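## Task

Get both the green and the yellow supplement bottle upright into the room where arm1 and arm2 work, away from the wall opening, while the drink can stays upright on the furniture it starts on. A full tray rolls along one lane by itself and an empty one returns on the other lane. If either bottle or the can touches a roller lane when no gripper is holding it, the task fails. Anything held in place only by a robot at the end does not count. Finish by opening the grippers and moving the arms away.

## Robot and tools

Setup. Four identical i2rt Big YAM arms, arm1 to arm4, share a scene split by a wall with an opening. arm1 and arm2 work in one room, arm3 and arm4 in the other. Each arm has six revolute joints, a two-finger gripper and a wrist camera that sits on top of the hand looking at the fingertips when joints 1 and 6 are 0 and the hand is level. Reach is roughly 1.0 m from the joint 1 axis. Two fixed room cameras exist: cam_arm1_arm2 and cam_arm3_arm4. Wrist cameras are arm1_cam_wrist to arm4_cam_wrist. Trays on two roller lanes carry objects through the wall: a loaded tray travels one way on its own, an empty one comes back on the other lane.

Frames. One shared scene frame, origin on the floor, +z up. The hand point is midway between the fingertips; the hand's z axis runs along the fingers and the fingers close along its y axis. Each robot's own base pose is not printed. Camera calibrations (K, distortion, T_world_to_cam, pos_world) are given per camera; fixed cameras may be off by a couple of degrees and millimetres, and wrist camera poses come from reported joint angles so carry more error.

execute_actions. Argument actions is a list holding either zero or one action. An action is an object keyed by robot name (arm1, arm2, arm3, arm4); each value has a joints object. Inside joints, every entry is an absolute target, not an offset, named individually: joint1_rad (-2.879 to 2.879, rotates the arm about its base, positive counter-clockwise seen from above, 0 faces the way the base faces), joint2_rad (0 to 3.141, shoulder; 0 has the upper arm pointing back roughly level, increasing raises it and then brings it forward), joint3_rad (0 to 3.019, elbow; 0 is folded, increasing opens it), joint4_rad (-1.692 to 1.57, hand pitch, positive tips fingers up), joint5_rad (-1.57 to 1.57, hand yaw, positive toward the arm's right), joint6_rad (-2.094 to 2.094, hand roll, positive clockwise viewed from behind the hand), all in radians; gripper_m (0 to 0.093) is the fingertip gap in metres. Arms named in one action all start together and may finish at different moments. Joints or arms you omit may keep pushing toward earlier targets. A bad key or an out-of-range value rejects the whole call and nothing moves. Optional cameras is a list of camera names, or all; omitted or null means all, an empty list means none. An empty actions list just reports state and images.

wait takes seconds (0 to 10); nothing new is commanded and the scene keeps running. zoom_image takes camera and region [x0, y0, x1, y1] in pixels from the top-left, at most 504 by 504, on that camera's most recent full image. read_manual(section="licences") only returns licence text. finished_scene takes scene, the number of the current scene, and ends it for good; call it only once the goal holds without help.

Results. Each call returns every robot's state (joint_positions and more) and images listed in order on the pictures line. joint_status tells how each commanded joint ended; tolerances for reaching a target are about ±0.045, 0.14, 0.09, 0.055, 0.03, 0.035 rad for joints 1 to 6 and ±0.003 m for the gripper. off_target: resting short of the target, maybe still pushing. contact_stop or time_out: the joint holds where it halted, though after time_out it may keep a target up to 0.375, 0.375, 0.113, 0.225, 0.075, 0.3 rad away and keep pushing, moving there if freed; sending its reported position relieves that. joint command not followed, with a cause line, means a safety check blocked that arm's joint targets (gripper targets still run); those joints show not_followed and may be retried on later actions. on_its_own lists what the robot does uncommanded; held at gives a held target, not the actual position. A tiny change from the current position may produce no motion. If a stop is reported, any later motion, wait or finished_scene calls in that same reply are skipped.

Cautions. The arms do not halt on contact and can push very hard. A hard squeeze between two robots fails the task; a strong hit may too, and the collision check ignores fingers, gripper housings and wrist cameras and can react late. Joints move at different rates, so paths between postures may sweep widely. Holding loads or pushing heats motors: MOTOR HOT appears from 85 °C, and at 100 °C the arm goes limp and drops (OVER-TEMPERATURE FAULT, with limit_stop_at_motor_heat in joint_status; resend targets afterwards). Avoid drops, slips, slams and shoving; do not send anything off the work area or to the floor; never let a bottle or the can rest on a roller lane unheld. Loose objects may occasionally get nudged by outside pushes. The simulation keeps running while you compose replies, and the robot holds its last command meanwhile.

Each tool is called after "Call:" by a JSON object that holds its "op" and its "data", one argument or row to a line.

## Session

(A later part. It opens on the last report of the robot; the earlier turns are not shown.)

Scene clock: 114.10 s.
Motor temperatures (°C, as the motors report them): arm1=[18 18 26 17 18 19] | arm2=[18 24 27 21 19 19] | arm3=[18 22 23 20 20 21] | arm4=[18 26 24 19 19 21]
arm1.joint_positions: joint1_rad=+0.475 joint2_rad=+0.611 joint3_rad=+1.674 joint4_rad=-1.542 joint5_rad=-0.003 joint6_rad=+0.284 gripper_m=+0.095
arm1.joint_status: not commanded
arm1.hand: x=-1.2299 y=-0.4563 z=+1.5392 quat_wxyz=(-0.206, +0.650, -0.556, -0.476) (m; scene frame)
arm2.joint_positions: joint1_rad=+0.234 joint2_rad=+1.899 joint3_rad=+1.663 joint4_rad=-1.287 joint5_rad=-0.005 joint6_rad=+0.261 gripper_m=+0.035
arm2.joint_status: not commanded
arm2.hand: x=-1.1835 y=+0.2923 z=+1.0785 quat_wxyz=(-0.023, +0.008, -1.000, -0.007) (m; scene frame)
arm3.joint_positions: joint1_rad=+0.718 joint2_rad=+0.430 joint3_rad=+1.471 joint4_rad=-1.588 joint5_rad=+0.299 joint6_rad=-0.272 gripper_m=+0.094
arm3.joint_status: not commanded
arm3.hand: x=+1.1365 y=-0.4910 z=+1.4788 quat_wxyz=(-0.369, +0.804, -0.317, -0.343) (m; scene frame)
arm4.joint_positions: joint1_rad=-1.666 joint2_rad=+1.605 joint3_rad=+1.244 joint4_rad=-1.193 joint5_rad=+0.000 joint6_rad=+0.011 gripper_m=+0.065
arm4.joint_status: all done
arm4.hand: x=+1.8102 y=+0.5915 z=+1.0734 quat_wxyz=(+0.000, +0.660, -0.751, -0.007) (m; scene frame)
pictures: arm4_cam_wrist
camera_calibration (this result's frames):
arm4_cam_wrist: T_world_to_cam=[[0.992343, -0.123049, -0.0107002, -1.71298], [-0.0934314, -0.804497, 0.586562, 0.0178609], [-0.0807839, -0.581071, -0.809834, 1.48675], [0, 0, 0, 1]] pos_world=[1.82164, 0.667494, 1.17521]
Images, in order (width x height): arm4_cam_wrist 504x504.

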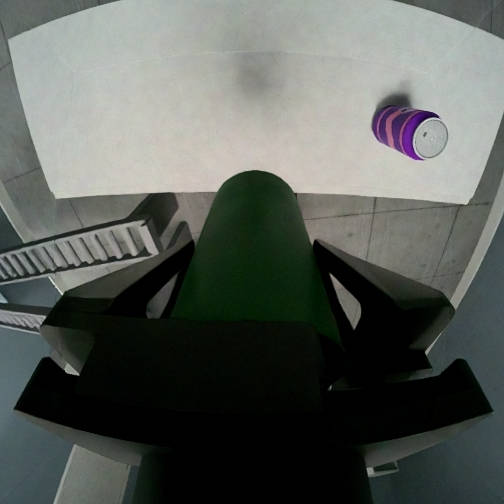

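Call:
{"op": "execute_actions", "data": {
  "actions": [
    {"arm4":{"joints":{"joint1_rad":0.195,"joint2_rad":1.8,"joint3_rad":1.48,"joint4_rad":-1.25}}}
  ],
  "cameras": []
}}

Call:
{"op": "execute_actions", "data": {
  "actions": [
    {"arm4":{"joints":{"joint2_rad":2.33,"joint3_rad":1.98,"joint4_rad":-1.22}}}
  ],
  "cameras": []
}}

Call:
{"op": "execute_actions", "data": {
  "actions": [
    {"arm4":{"joints":{"joint2_rad":2.5,"joint3_rad":1.96,"joint4_rad":-1.0}}}
  ],
  "cameras": ["arm4_cam_wrist","cam_arm3_arm4"]
}}

Scene clock: 116.67 s.
Motor temperatures (°C, as the motors report them): arm1=[18 18 26 17 18 19] | arm2=[18 24 27 21 19 19] | arm3=[18 22 23 20 20 21] | arm4=[18 26 25 19 19 21]
arm1.joint_positions: joint1_rad=+0.475 joint2_rad=+0.611 joint3_rad=+1.674 joint4_rad=-1.542 joint5_rad=-0.003 joint6_rad=+0.284 gripper_m=+0.095
arm1.joint_status: not commanded
arm1.hand: x=-1.2299 y=-0.4563 z=+1.5392 quat_wxyz=(-0.206, +0.650, -0.556, -0.476) (m; scene frame)
arm2.joint_positions: joint1_rad=+0.234 joint2_rad=+1.899 joint3_rad=+1.663 joint4_rad=-1.287 joint5_rad=-0.005 joint6_rad=+0.261 gripper_m=+0.035
arm2.joint_status: not commanded
arm2.hand: x=-1.1835 y=+0.2923 z=+1.0785 quat_wxyz=(-0.023, +0.008, -1.000, -0.007) (m; scene frame)
arm3.joint_positions: joint1_rad=+0.718 joint2_rad=+0.430 joint3_rad=+1.471 joint4_rad=-1.588 joint5_rad=+0.299 joint6_rad=-0.272 gripper_m=+0.094
arm3.joint_status: not commanded
arm3.hand: x=+1.1365 y=-0.4910 z=+1.4788 quat_wxyz=(-0.369, +0.804, -0.317, -0.343) (m; scene frame)
arm4.joint_positions: joint1_rad=+0.204 joint2_rad=+1.821 joint3_rad=+1.447 joint4_rad=-1.242 joint5_rad=-0.002 joint6_rad=+0.011 gripper_m=+0.065
arm4.joint_status: all done
arm4.hand: x=+1.2380 y=+0.0360 z=+1.0526 quat_wxyz=(+0.002, +0.996, +0.085, +0.017) (m; scene frame)
pictures: none
No camera images: the call's "cameras" was empty. Leave "cameras" out to get every camera's image.

Scene clock: 118.23 s.
Motor temperatures (°C, as the motors report them): arm1=[18 18 26 17 18 19] | arm2=[18 24 27 21 19 19] | arm3=[18 22 23 20 20 21] | arm4=[18 26 25 19 19 21]
arm1.joint_positions: joint1_rad=+0.475 joint2_rad=+0.611 joint3_rad=+1.674 joint4_rad=-1.542 joint5_rad=-0.003 joint6_rad=+0.284 gripper_m=+0.095
arm1.joint_status: not commanded
arm1.hand: x=-1.2299 y=-0.4563 z=+1.5392 quat_wxyz=(-0.206, +0.650, -0.556, -0.476) (m; scene frame)
arm2.joint_positions: joint1_rad=+0.234 joint2_rad=+1.899 joint3_rad=+1.663 joint4_rad=-1.287 joint5_rad=-0.005 joint6_rad=+0.261 gripper_m=+0.035
arm2.joint_status: not commanded
arm2.hand: x=-1.1835 y=+0.2923 z=+1.0785 quat_wxyz=(-0.023, +0.008, -1.000, -0.007) (m; scene frame)
arm3.joint_positions: joint1_rad=+0.718 joint2_rad=+0.430 joint3_rad=+1.471 joint4_rad=-1.588 joint5_rad=+0.299 joint6_rad=-0.272 gripper_m=+0.094
arm3.joint_status: not commanded
arm3.hand: x=+1.1365 y=-0.4910 z=+1.4788 quat_wxyz=(-0.369, +0.804, -0.317, -0.343) (m; scene frame)
arm4.joint_positions: joint1_rad=+0.204 joint2_rad=+2.358 joint3_rad=+1.928 joint4_rad=-1.219 joint5_rad=-0.002 joint6_rad=+0.011 gripper_m=+0.065
arm4.joint_status: all done
arm4.hand: x=+1.0984 y=+0.0097 z=+0.9042 quat_wxyz=(+0.000, +0.996, +0.085, +0.033) (m; scene frame)
pictures: none
No camera images: the call's "cameras" was empty. Leave "cameras" out to get every camera's image.

Scene clock: 119.47 s.
Motor temperatures (°C, as the motors report them): arm1=[18 18 26 17 18 19] | arm2=[18 24 27 21 19 19] | arm3=[18 22 23 20 20 21] | arm4=[18 26 25 19 19 21]
arm1.joint_positions: joint1_rad=+0.475 joint2_rad=+0.611 joint3_rad=+1.674 joint4_rad=-1.542 joint5_rad=-0.003 joint6_rad=+0.284 gripper_m=+0.095
arm1.joint_status: not commanded
arm1.hand: x=-1.2299 y=-0.4563 z=+1.5392 quat_wxyz=(-0.206, +0.650, -0.556, -0.476) (m; scene frame)
arm2.joint_positions: joint1_rad=+0.234 joint2_rad=+1.899 joint3_rad=+1.663 joint4_rad=-1.287 joint5_rad=-0.005 joint6_rad=+0.261 gripper_m=+0.035
arm2.joint_status: not commanded
arm2.hand: x=-1.1835 y=+0.2923 z=+1.0785 quat_wxyz=(-0.023, +0.008, -1.000, -0.007) (m; scene frame)
arm3.joint_positions: joint1_rad=+0.718 joint2_rad=+0.430 joint3_rad=+1.471 joint4_rad=-1.588 joint5_rad=+0.299 joint6_rad=-0.272 gripper_m=+0.094
arm3.joint_status: not commanded
arm3.hand: x=+1.1365 y=-0.4910 z=+1.4788 quat_wxyz=(-0.369, +0.804, -0.317, -0.343) (m; scene frame)
arm4.joint_positions: joint1_rad=+0.204 joint2_rad=+2.529 joint3_rad=+1.929 joint4_rad=-1.007 joint5_rad=-0.002 joint6_rad=+0.011 gripper_m=+0.065
arm4.joint_status: all done
arm4.hand: x=+1.0863 y=+0.0070 z=+0.7903 quat_wxyz=(+0.002, +0.996, +0.085, +0.012) (m; scene frame)
pictures: arm4_cam_wrist, cam_arm3_arm4
camera_calibration (this result's frames):
arm4_cam_wrist: T_world_to_cam=[[-0.174901, 0.984557, -0.00755072, 0.188188], [0.777061, 0.142742, 0.613026, -1.32704], [0.604637, 0.101351, -0.790026, 0.0943666], [0, 0, 0, 1]] pos_world=[1.00705, -0.00542251, 0.889481]
Images, in order (width x height): arm4_cam_wrist 504x504, cam_arm3_arm4 672x504.

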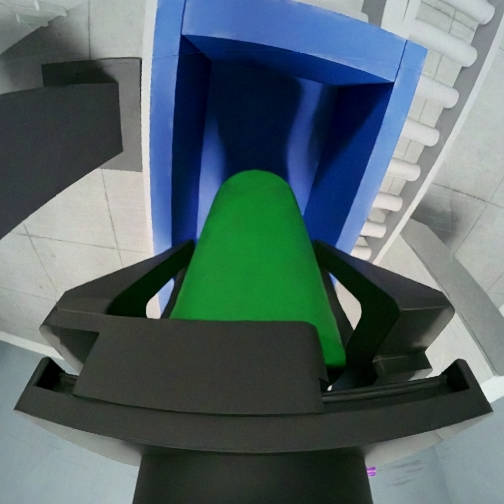

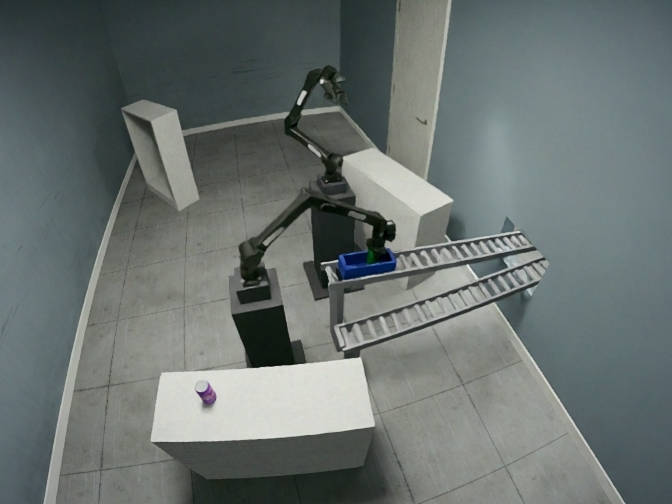

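Call:
{"op": "execute_actions", "data": {
  "actions": [
    {"arm4":{"joints":{"gripper_m":0.085}}}
  ],
  "cameras": []
}}

Call:
{"op": "execute_actions", "data": {
  "actions": [
    {"arm4":{"joints":{"joint2_rad":2.15,"joint4_rad":-1.36}}}
  ],
  "cameras": []
}}

Call:
{"op": "wait", "data": {
  "seconds": 10
}}

Call:
{"op": "wait", "data": {
  "seconds": 6
}}

Scene clock: 120.63 s.
Motor temperatures (°C, as the motors report them): arm1=[18 18 26 17 18 19] | arm2=[18 24 27 21 19 19] | arm3=[18 22 23 20 20 21] | arm4=[18 26 25 19 19 21]
arm1.joint_positions: joint1_rad=+0.475 joint2_rad=+0.611 joint3_rad=+1.674 joint4_rad=-1.542 joint5_rad=-0.003 joint6_rad=+0.284 gripper_m=+0.095
arm1.joint_status: not commanded
arm1.hand: x=-1.2299 y=-0.4563 z=+1.5392 quat_wxyz=(-0.206, +0.650, -0.556, -0.476) (m; scene frame)
arm2.joint_positions: joint1_rad=+0.234 joint2_rad=+1.899 joint3_rad=+1.663 joint4_rad=-1.287 joint5_rad=-0.005 joint6_rad=+0.261 gripper_m=+0.035
arm2.joint_status: not commanded
arm2.hand: x=-1.1835 y=+0.2923 z=+1.0785 quat_wxyz=(-0.023, +0.008, -1.000, -0.007) (m; scene frame)
arm3.joint_positions: joint1_rad=+0.718 joint2_rad=+0.430 joint3_rad=+1.471 joint4_rad=-1.588 joint5_rad=+0.299 joint6_rad=-0.272 gripper_m=+0.094
arm3.joint_status: not commanded
arm3.hand: x=+1.1365 y=-0.4910 z=+1.4788 quat_wxyz=(-0.369, +0.804, -0.317, -0.343) (m; scene frame)
arm4.joint_positions: joint1_rad=+0.204 joint2_rad=+2.513 joint3_rad=+1.929 joint4_rad=-1.007 joint5_rad=-0.001 joint6_rad=+0.011 gripper_m=+0.085
arm4.joint_status: all done
arm4.hand: x=+1.0816 y=+0.0064 z=+0.8011 quat_wxyz=(+0.002, +0.996, +0.085, +0.004) (m; scene frame)
pictures: none
No camera images: the call's "cameras" was empty. Leave "cameras" out to get every camera's image.

Scene clock: 122.33 s.
Motor temperatures (°C, as the motors report them): arm1=[18 18 26 17 18 19] | arm2=[18 24 27 21 19 19] | arm3=[18 22 23 20 20 21] | arm4=[18 26 25 19 19 21]
arm1.joint_positions: joint1_rad=+0.475 joint2_rad=+0.611 joint3_rad=+1.674 joint4_rad=-1.542 joint5_rad=-0.003 joint6_rad=+0.284 gripper_m=+0.095
arm1.joint_status: not commanded
arm1.hand: x=-1.2299 y=-0.4563 z=+1.5392 quat_wxyz=(-0.206, +0.650, -0.556, -0.476) (m; scene frame)
arm2.joint_positions: joint1_rad=+0.234 joint2_rad=+1.899 joint3_rad=+1.663 joint4_rad=-1.287 joint5_rad=-0.005 joint6_rad=+0.261 gripper_m=+0.035
arm2.joint_status: not commanded
arm2.hand: x=-1.1835 y=+0.2923 z=+1.0785 quat_wxyz=(-0.023, +0.008, -1.000, -0.007) (m; scene frame)
arm3.joint_positions: joint1_rad=+0.718 joint2_rad=+0.430 joint3_rad=+1.471 joint4_rad=-1.588 joint5_rad=+0.299 joint6_rad=-0.272 gripper_m=+0.094
arm3.joint_status: not commanded
arm3.hand: x=+1.1365 y=-0.4910 z=+1.4788 quat_wxyz=(-0.369, +0.804, -0.317, -0.343) (m; scene frame)
arm4.joint_positions: joint1_rad=+0.204 joint2_rad=+2.150 joint3_rad=+1.952 joint4_rad=-1.353 joint5_rad=-0.001 joint6_rad=+0.011 gripper_m=+0.085
arm4.joint_status: all done
arm4.hand: x=+1.1008 y=+0.0110 z=+1.0485 quat_wxyz=(+0.004, +0.996, +0.085, -0.015) (m; scene frame)
pictures: none
No camera images: the call's "cameras" was empty. Leave "cameras" out to get every camera's image.

Scene clock: 132.33 s.
Motor temperatures (°C, as the motors report them): arm1=[18 18 26 17 18 19] | arm2=[18 24 27 21 19 19] | arm3=[18 22 23 20 20 21] | arm4=[18 26 25 19 19 21]
arm1.joint_positions: joint1_rad=+0.475 joint2_rad=+0.611 joint3_rad=+1.674 joint4_rad=-1.542 joint5_rad=-0.003 joint6_rad=+0.284 gripper_m=+0.095
arm1.joint_status: not commanded
arm1.hand: x=-1.2299 y=-0.4563 z=+1.5392 quat_wxyz=(-0.206, +0.650, -0.556, -0.476) (m; scene frame)
arm2.joint_positions: joint1_rad=+0.234 joint2_rad=+1.899 joint3_rad=+1.663 joint4_rad=-1.287 joint5_rad=-0.005 joint6_rad=+0.261 gripper_m=+0.035
arm2.joint_status: not commanded
arm2.hand: x=-1.1835 y=+0.2923 z=+1.0785 quat_wxyz=(-0.023, +0.008, -1.000, -0.007) (m; scene frame)
arm3.joint_positions: joint1_rad=+0.718 joint2_rad=+0.430 joint3_rad=+1.471 joint4_rad=-1.588 joint5_rad=+0.299 joint6_rad=-0.272 gripper_m=+0.094
arm3.joint_status: not commanded
arm3.hand: x=+1.1365 y=-0.4910 z=+1.4788 quat_wxyz=(-0.369, +0.804, -0.317, -0.343) (m; scene frame)
arm4.joint_positions: joint1_rad=+0.204 joint2_rad=+2.150 joint3_rad=+1.952 joint4_rad=-1.353 joint5_rad=-0.001 joint6_rad=+0.011 gripper_m=+0.085
arm4.joint_status: all done
arm4.hand: x=+1.1008 y=+0.0110 z=+1.0485 quat_wxyz=(+0.004, +0.996, +0.085, -0.015) (m; scene frame)
wait: 10.00 s; at rest by 0.27 s
pictures: arm1_cam_wrist, arm2_cam_wrist, arm3_cam_wrist, arm4_cam_wrist, cam_arm1_arm2, cam_arm3_arm4
camera_calibration (this result's frames):
arm1_cam_wrist: T_world_to_cam=[[0.913698, 0.309563, -0.263301, 1.67339], [0.184157, -0.892943, -0.410778, 0.455559], [-0.362274, 0.326838, -0.872889, 1.1705], [0, 0, 0, 1]] pos_world=[-1.18883, -0.493796, 1.64946]
arm2_cam_wrist: T_world_to_cam=[[0.00618921, -0.999828, -0.0174637, 0.319642], [-0.831054, -0.0148558, 0.555993, -1.58037], [-0.556157, 0.0110721, -0.831004, 0.360063], [0, 0, 0, 1]] pos_world=[-1.1151, 0.292123, 1.18347]
arm3_cam_wrist: T_world_to_cam=[[0.757003, 0.532053, 0.379297, -1.1618], [0.647753, -0.687293, -0.328701, -0.585403], [0.0858018, 0.494518, -0.864922, 1.54708], [0, 0, 0, 1]] pos_world=[1.12594, -0.549267, 1.58635]
arm4_cam_wrist: T_world_to_cam=[[-0.175047, 0.984537, -0.00670379, 0.187995], [0.80958, 0.147808, 0.568096, -1.48595], [0.560302, 0.0940162, -0.822935, 0.372496], [0, 0, 0, 1]] pos_world=[1.02719, -0.00047222, 1.15196]
Images, in order (width x height): arm1_cam_wrist 504x504, arm2_cam_wrist 504x504, arm3_cam_wrist 504x504, arm4_cam_wrist 504x504, cam_arm1_arm2 672x504, cam_arm3_arm4 672x504.

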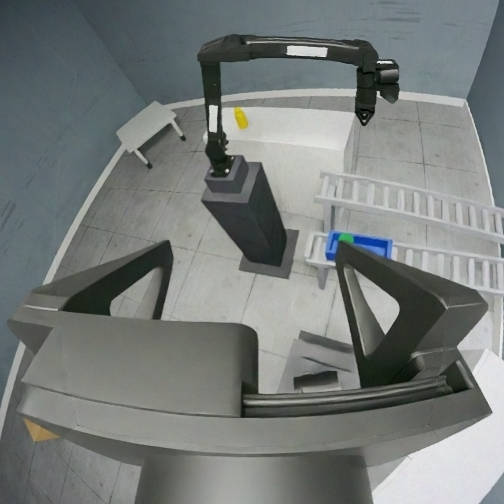

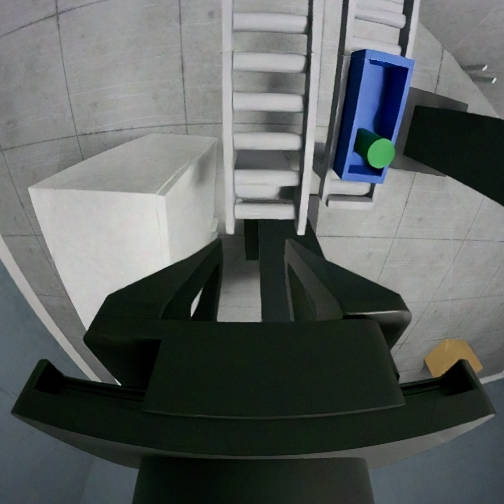

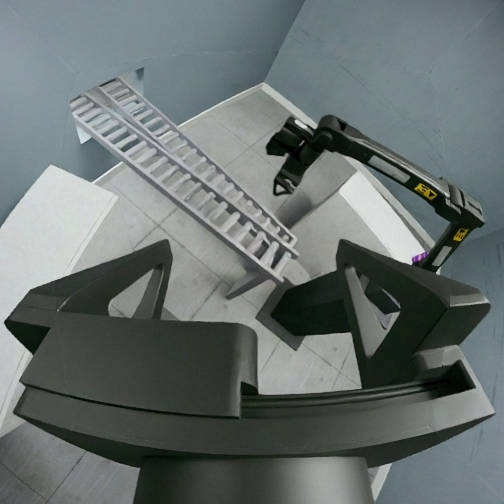

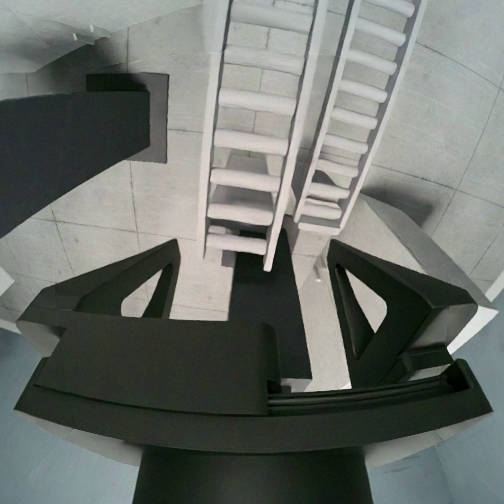

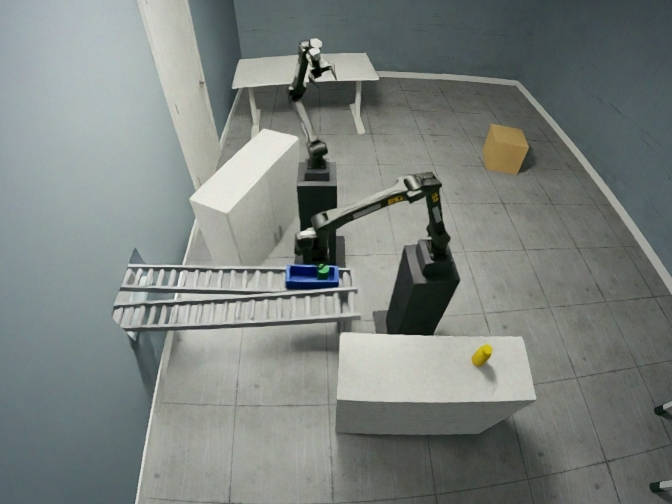

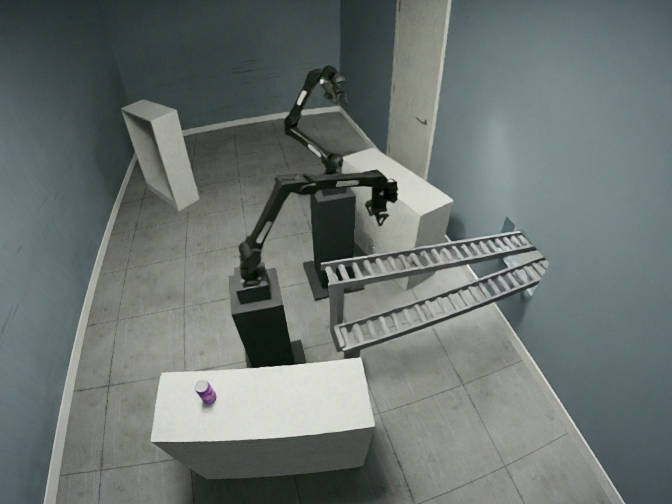

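Scene clock: 138.33 s.
Motor temperatures (°C, as the motors report them): arm1=[18 18 26 17 18 19] | arm2=[18 24 27 21 19 19] | arm3=[18 22 23 20 20 21] | arm4=[18 26 25 19 19 21]
arm1.joint_positions: joint1_rad=+0.475 joint2_rad=+0.611 joint3_rad=+1.674 joint4_rad=-1.542 joint5_rad=-0.003 joint6_rad=+0.284 gripper_m=+0.095
arm1.joint_status: not commanded
arm1.hand: x=-1.2299 y=-0.4563 z=+1.5392 quat_wxyz=(-0.206, +0.650, -0.556, -0.476) (m; scene frame)
arm2.joint_positions: joint1_rad=+0.234 joint2_rad=+1.899 joint3_rad=+1.663 joint4_rad=-1.287 joint5_rad=-0.005 joint6_rad=+0.261 gripper_m=+0.035
arm2.joint_status: not commanded
arm2.hand: x=-1.1835 y=+0.2923 z=+1.0785 quat_wxyz=(-0.023, +0.008, -1.000, -0.007) (m; scene frame)
arm3.joint_positions: joint1_rad=+0.718 joint2_rad=+0.430 joint3_rad=+1.471 joint4_rad=-1.588 joint5_rad=+0.299 joint6_rad=-0.272 gripper_m=+0.094
arm3.joint_status: not commanded
arm3.hand: x=+1.1365 y=-0.4910 z=+1.4788 quat_wxyz=(-0.369, +0.804, -0.317, -0.343) (m; scene frame)
arm4.joint_positions: joint1_rad=+0.204 joint2_rad=+2.150 joint3_rad=+1.952 joint4_rad=-1.353 joint5_rad=-0.001 joint6_rad=+0.011 gripper_m=+0.085
arm4.joint_status: all done
arm4.hand: x=+1.1008 y=+0.0110 z=+1.0485 quat_wxyz=(+0.004, +0.996, +0.085, -0.015) (m; scene frame)
wait: 6.00 s; at rest by 0.27 s
pictures: arm1_cam_wrist, arm2_cam_wrist, arm3_cam_wrist, arm4_cam_wrist, cam_arm1_arm2, cam_arm3_arm4
camera_calibration (this result's frames):
arm1_cam_wrist: T_world_to_cam=[[0.913698, 0.309563, -0.263301, 1.67339], [0.184157, -0.892943, -0.410778, 0.455559], [-0.362274, 0.326838, -0.872889, 1.1705], [0, 0, 0, 1]] pos_world=[-1.18883, -0.493796, 1.64946]
arm2_cam_wrist: T_world_to_cam=[[0.00618921, -0.999828, -0.0174637, 0.319642], [-0.831054, -0.0148558, 0.555993, -1.58037], [-0.556157, 0.0110721, -0.831004, 0.360063], [0, 0, 0, 1]] pos_world=[-1.1151, 0.292123, 1.18347]
arm3_cam_wrist: T_world_to_cam=[[0.757003, 0.532053, 0.379297, -1.1618], [0.647753, -0.687293, -0.328701, -0.585403], [0.0858018, 0.494518, -0.864922, 1.54708], [0, 0, 0, 1]] pos_world=[1.12594, -0.549267, 1.58635]
arm4_cam_wrist: T_world_to_cam=[[-0.175047, 0.984537, -0.00670379, 0.187995], [0.80958, 0.147808, 0.568096, -1.48595], [0.560302, 0.0940162, -0.822935, 0.372496], [0, 0, 0, 1]] pos_world=[1.02719, -0.00047222, 1.15196]
Images, in order (width x height): arm1_cam_wrist 504x504, arm2_cam_wrist 504x504, arm3_cam_wrist 504x504, arm4_cam_wrist 504x504, cam_arm1_arm2 672x504, cam_arm3_arm4 672x504.

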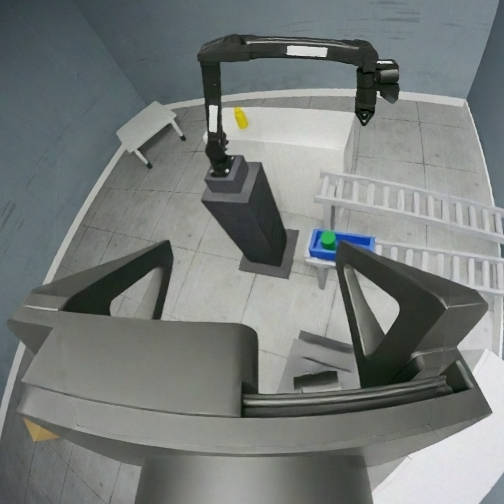

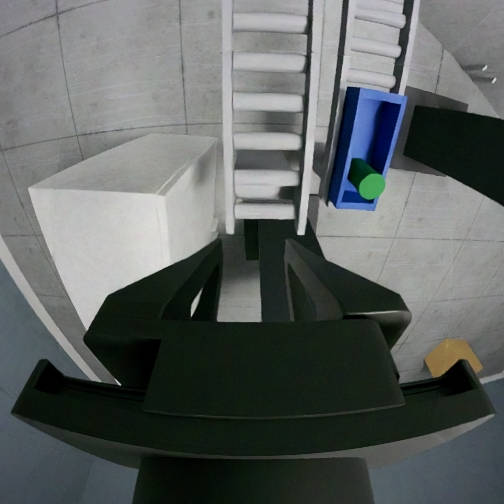

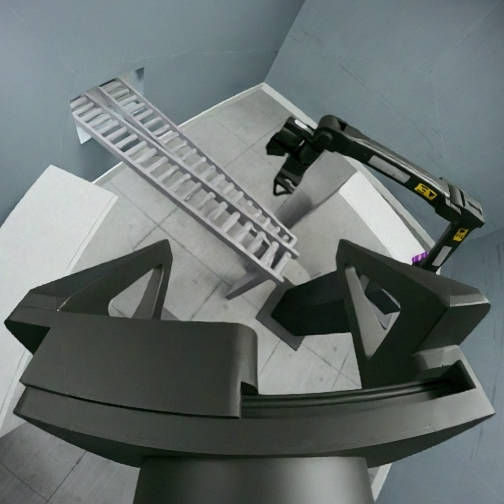

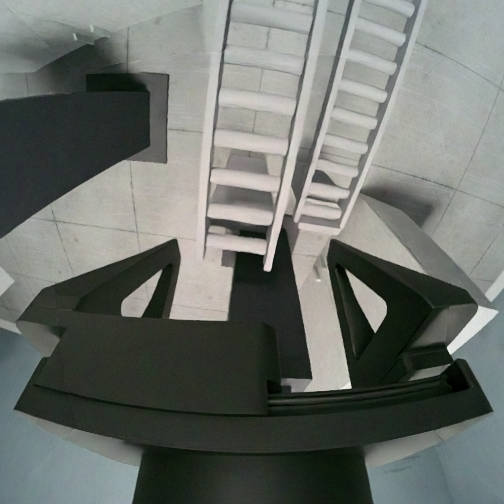

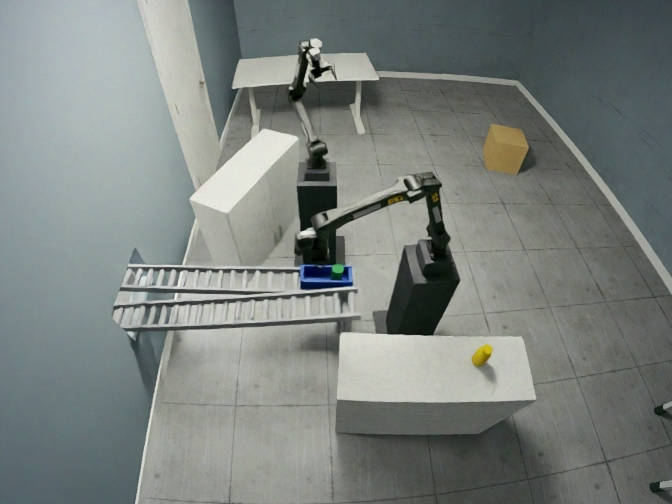

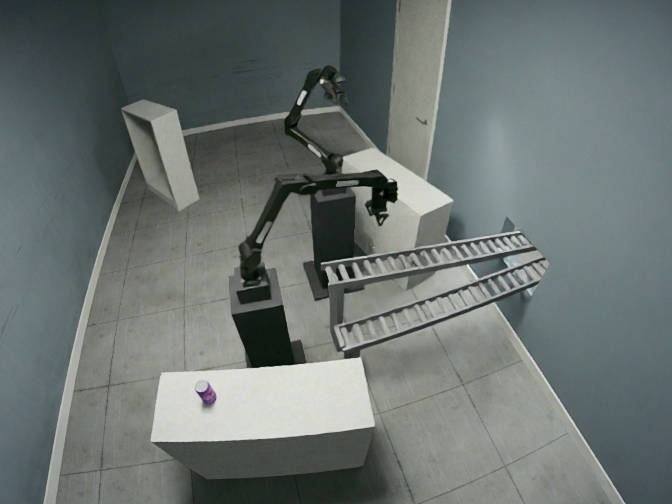

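Call:
{"op": "finished_scene", "data": {
  "scene": 2
}}

The scene is finished: the task was done.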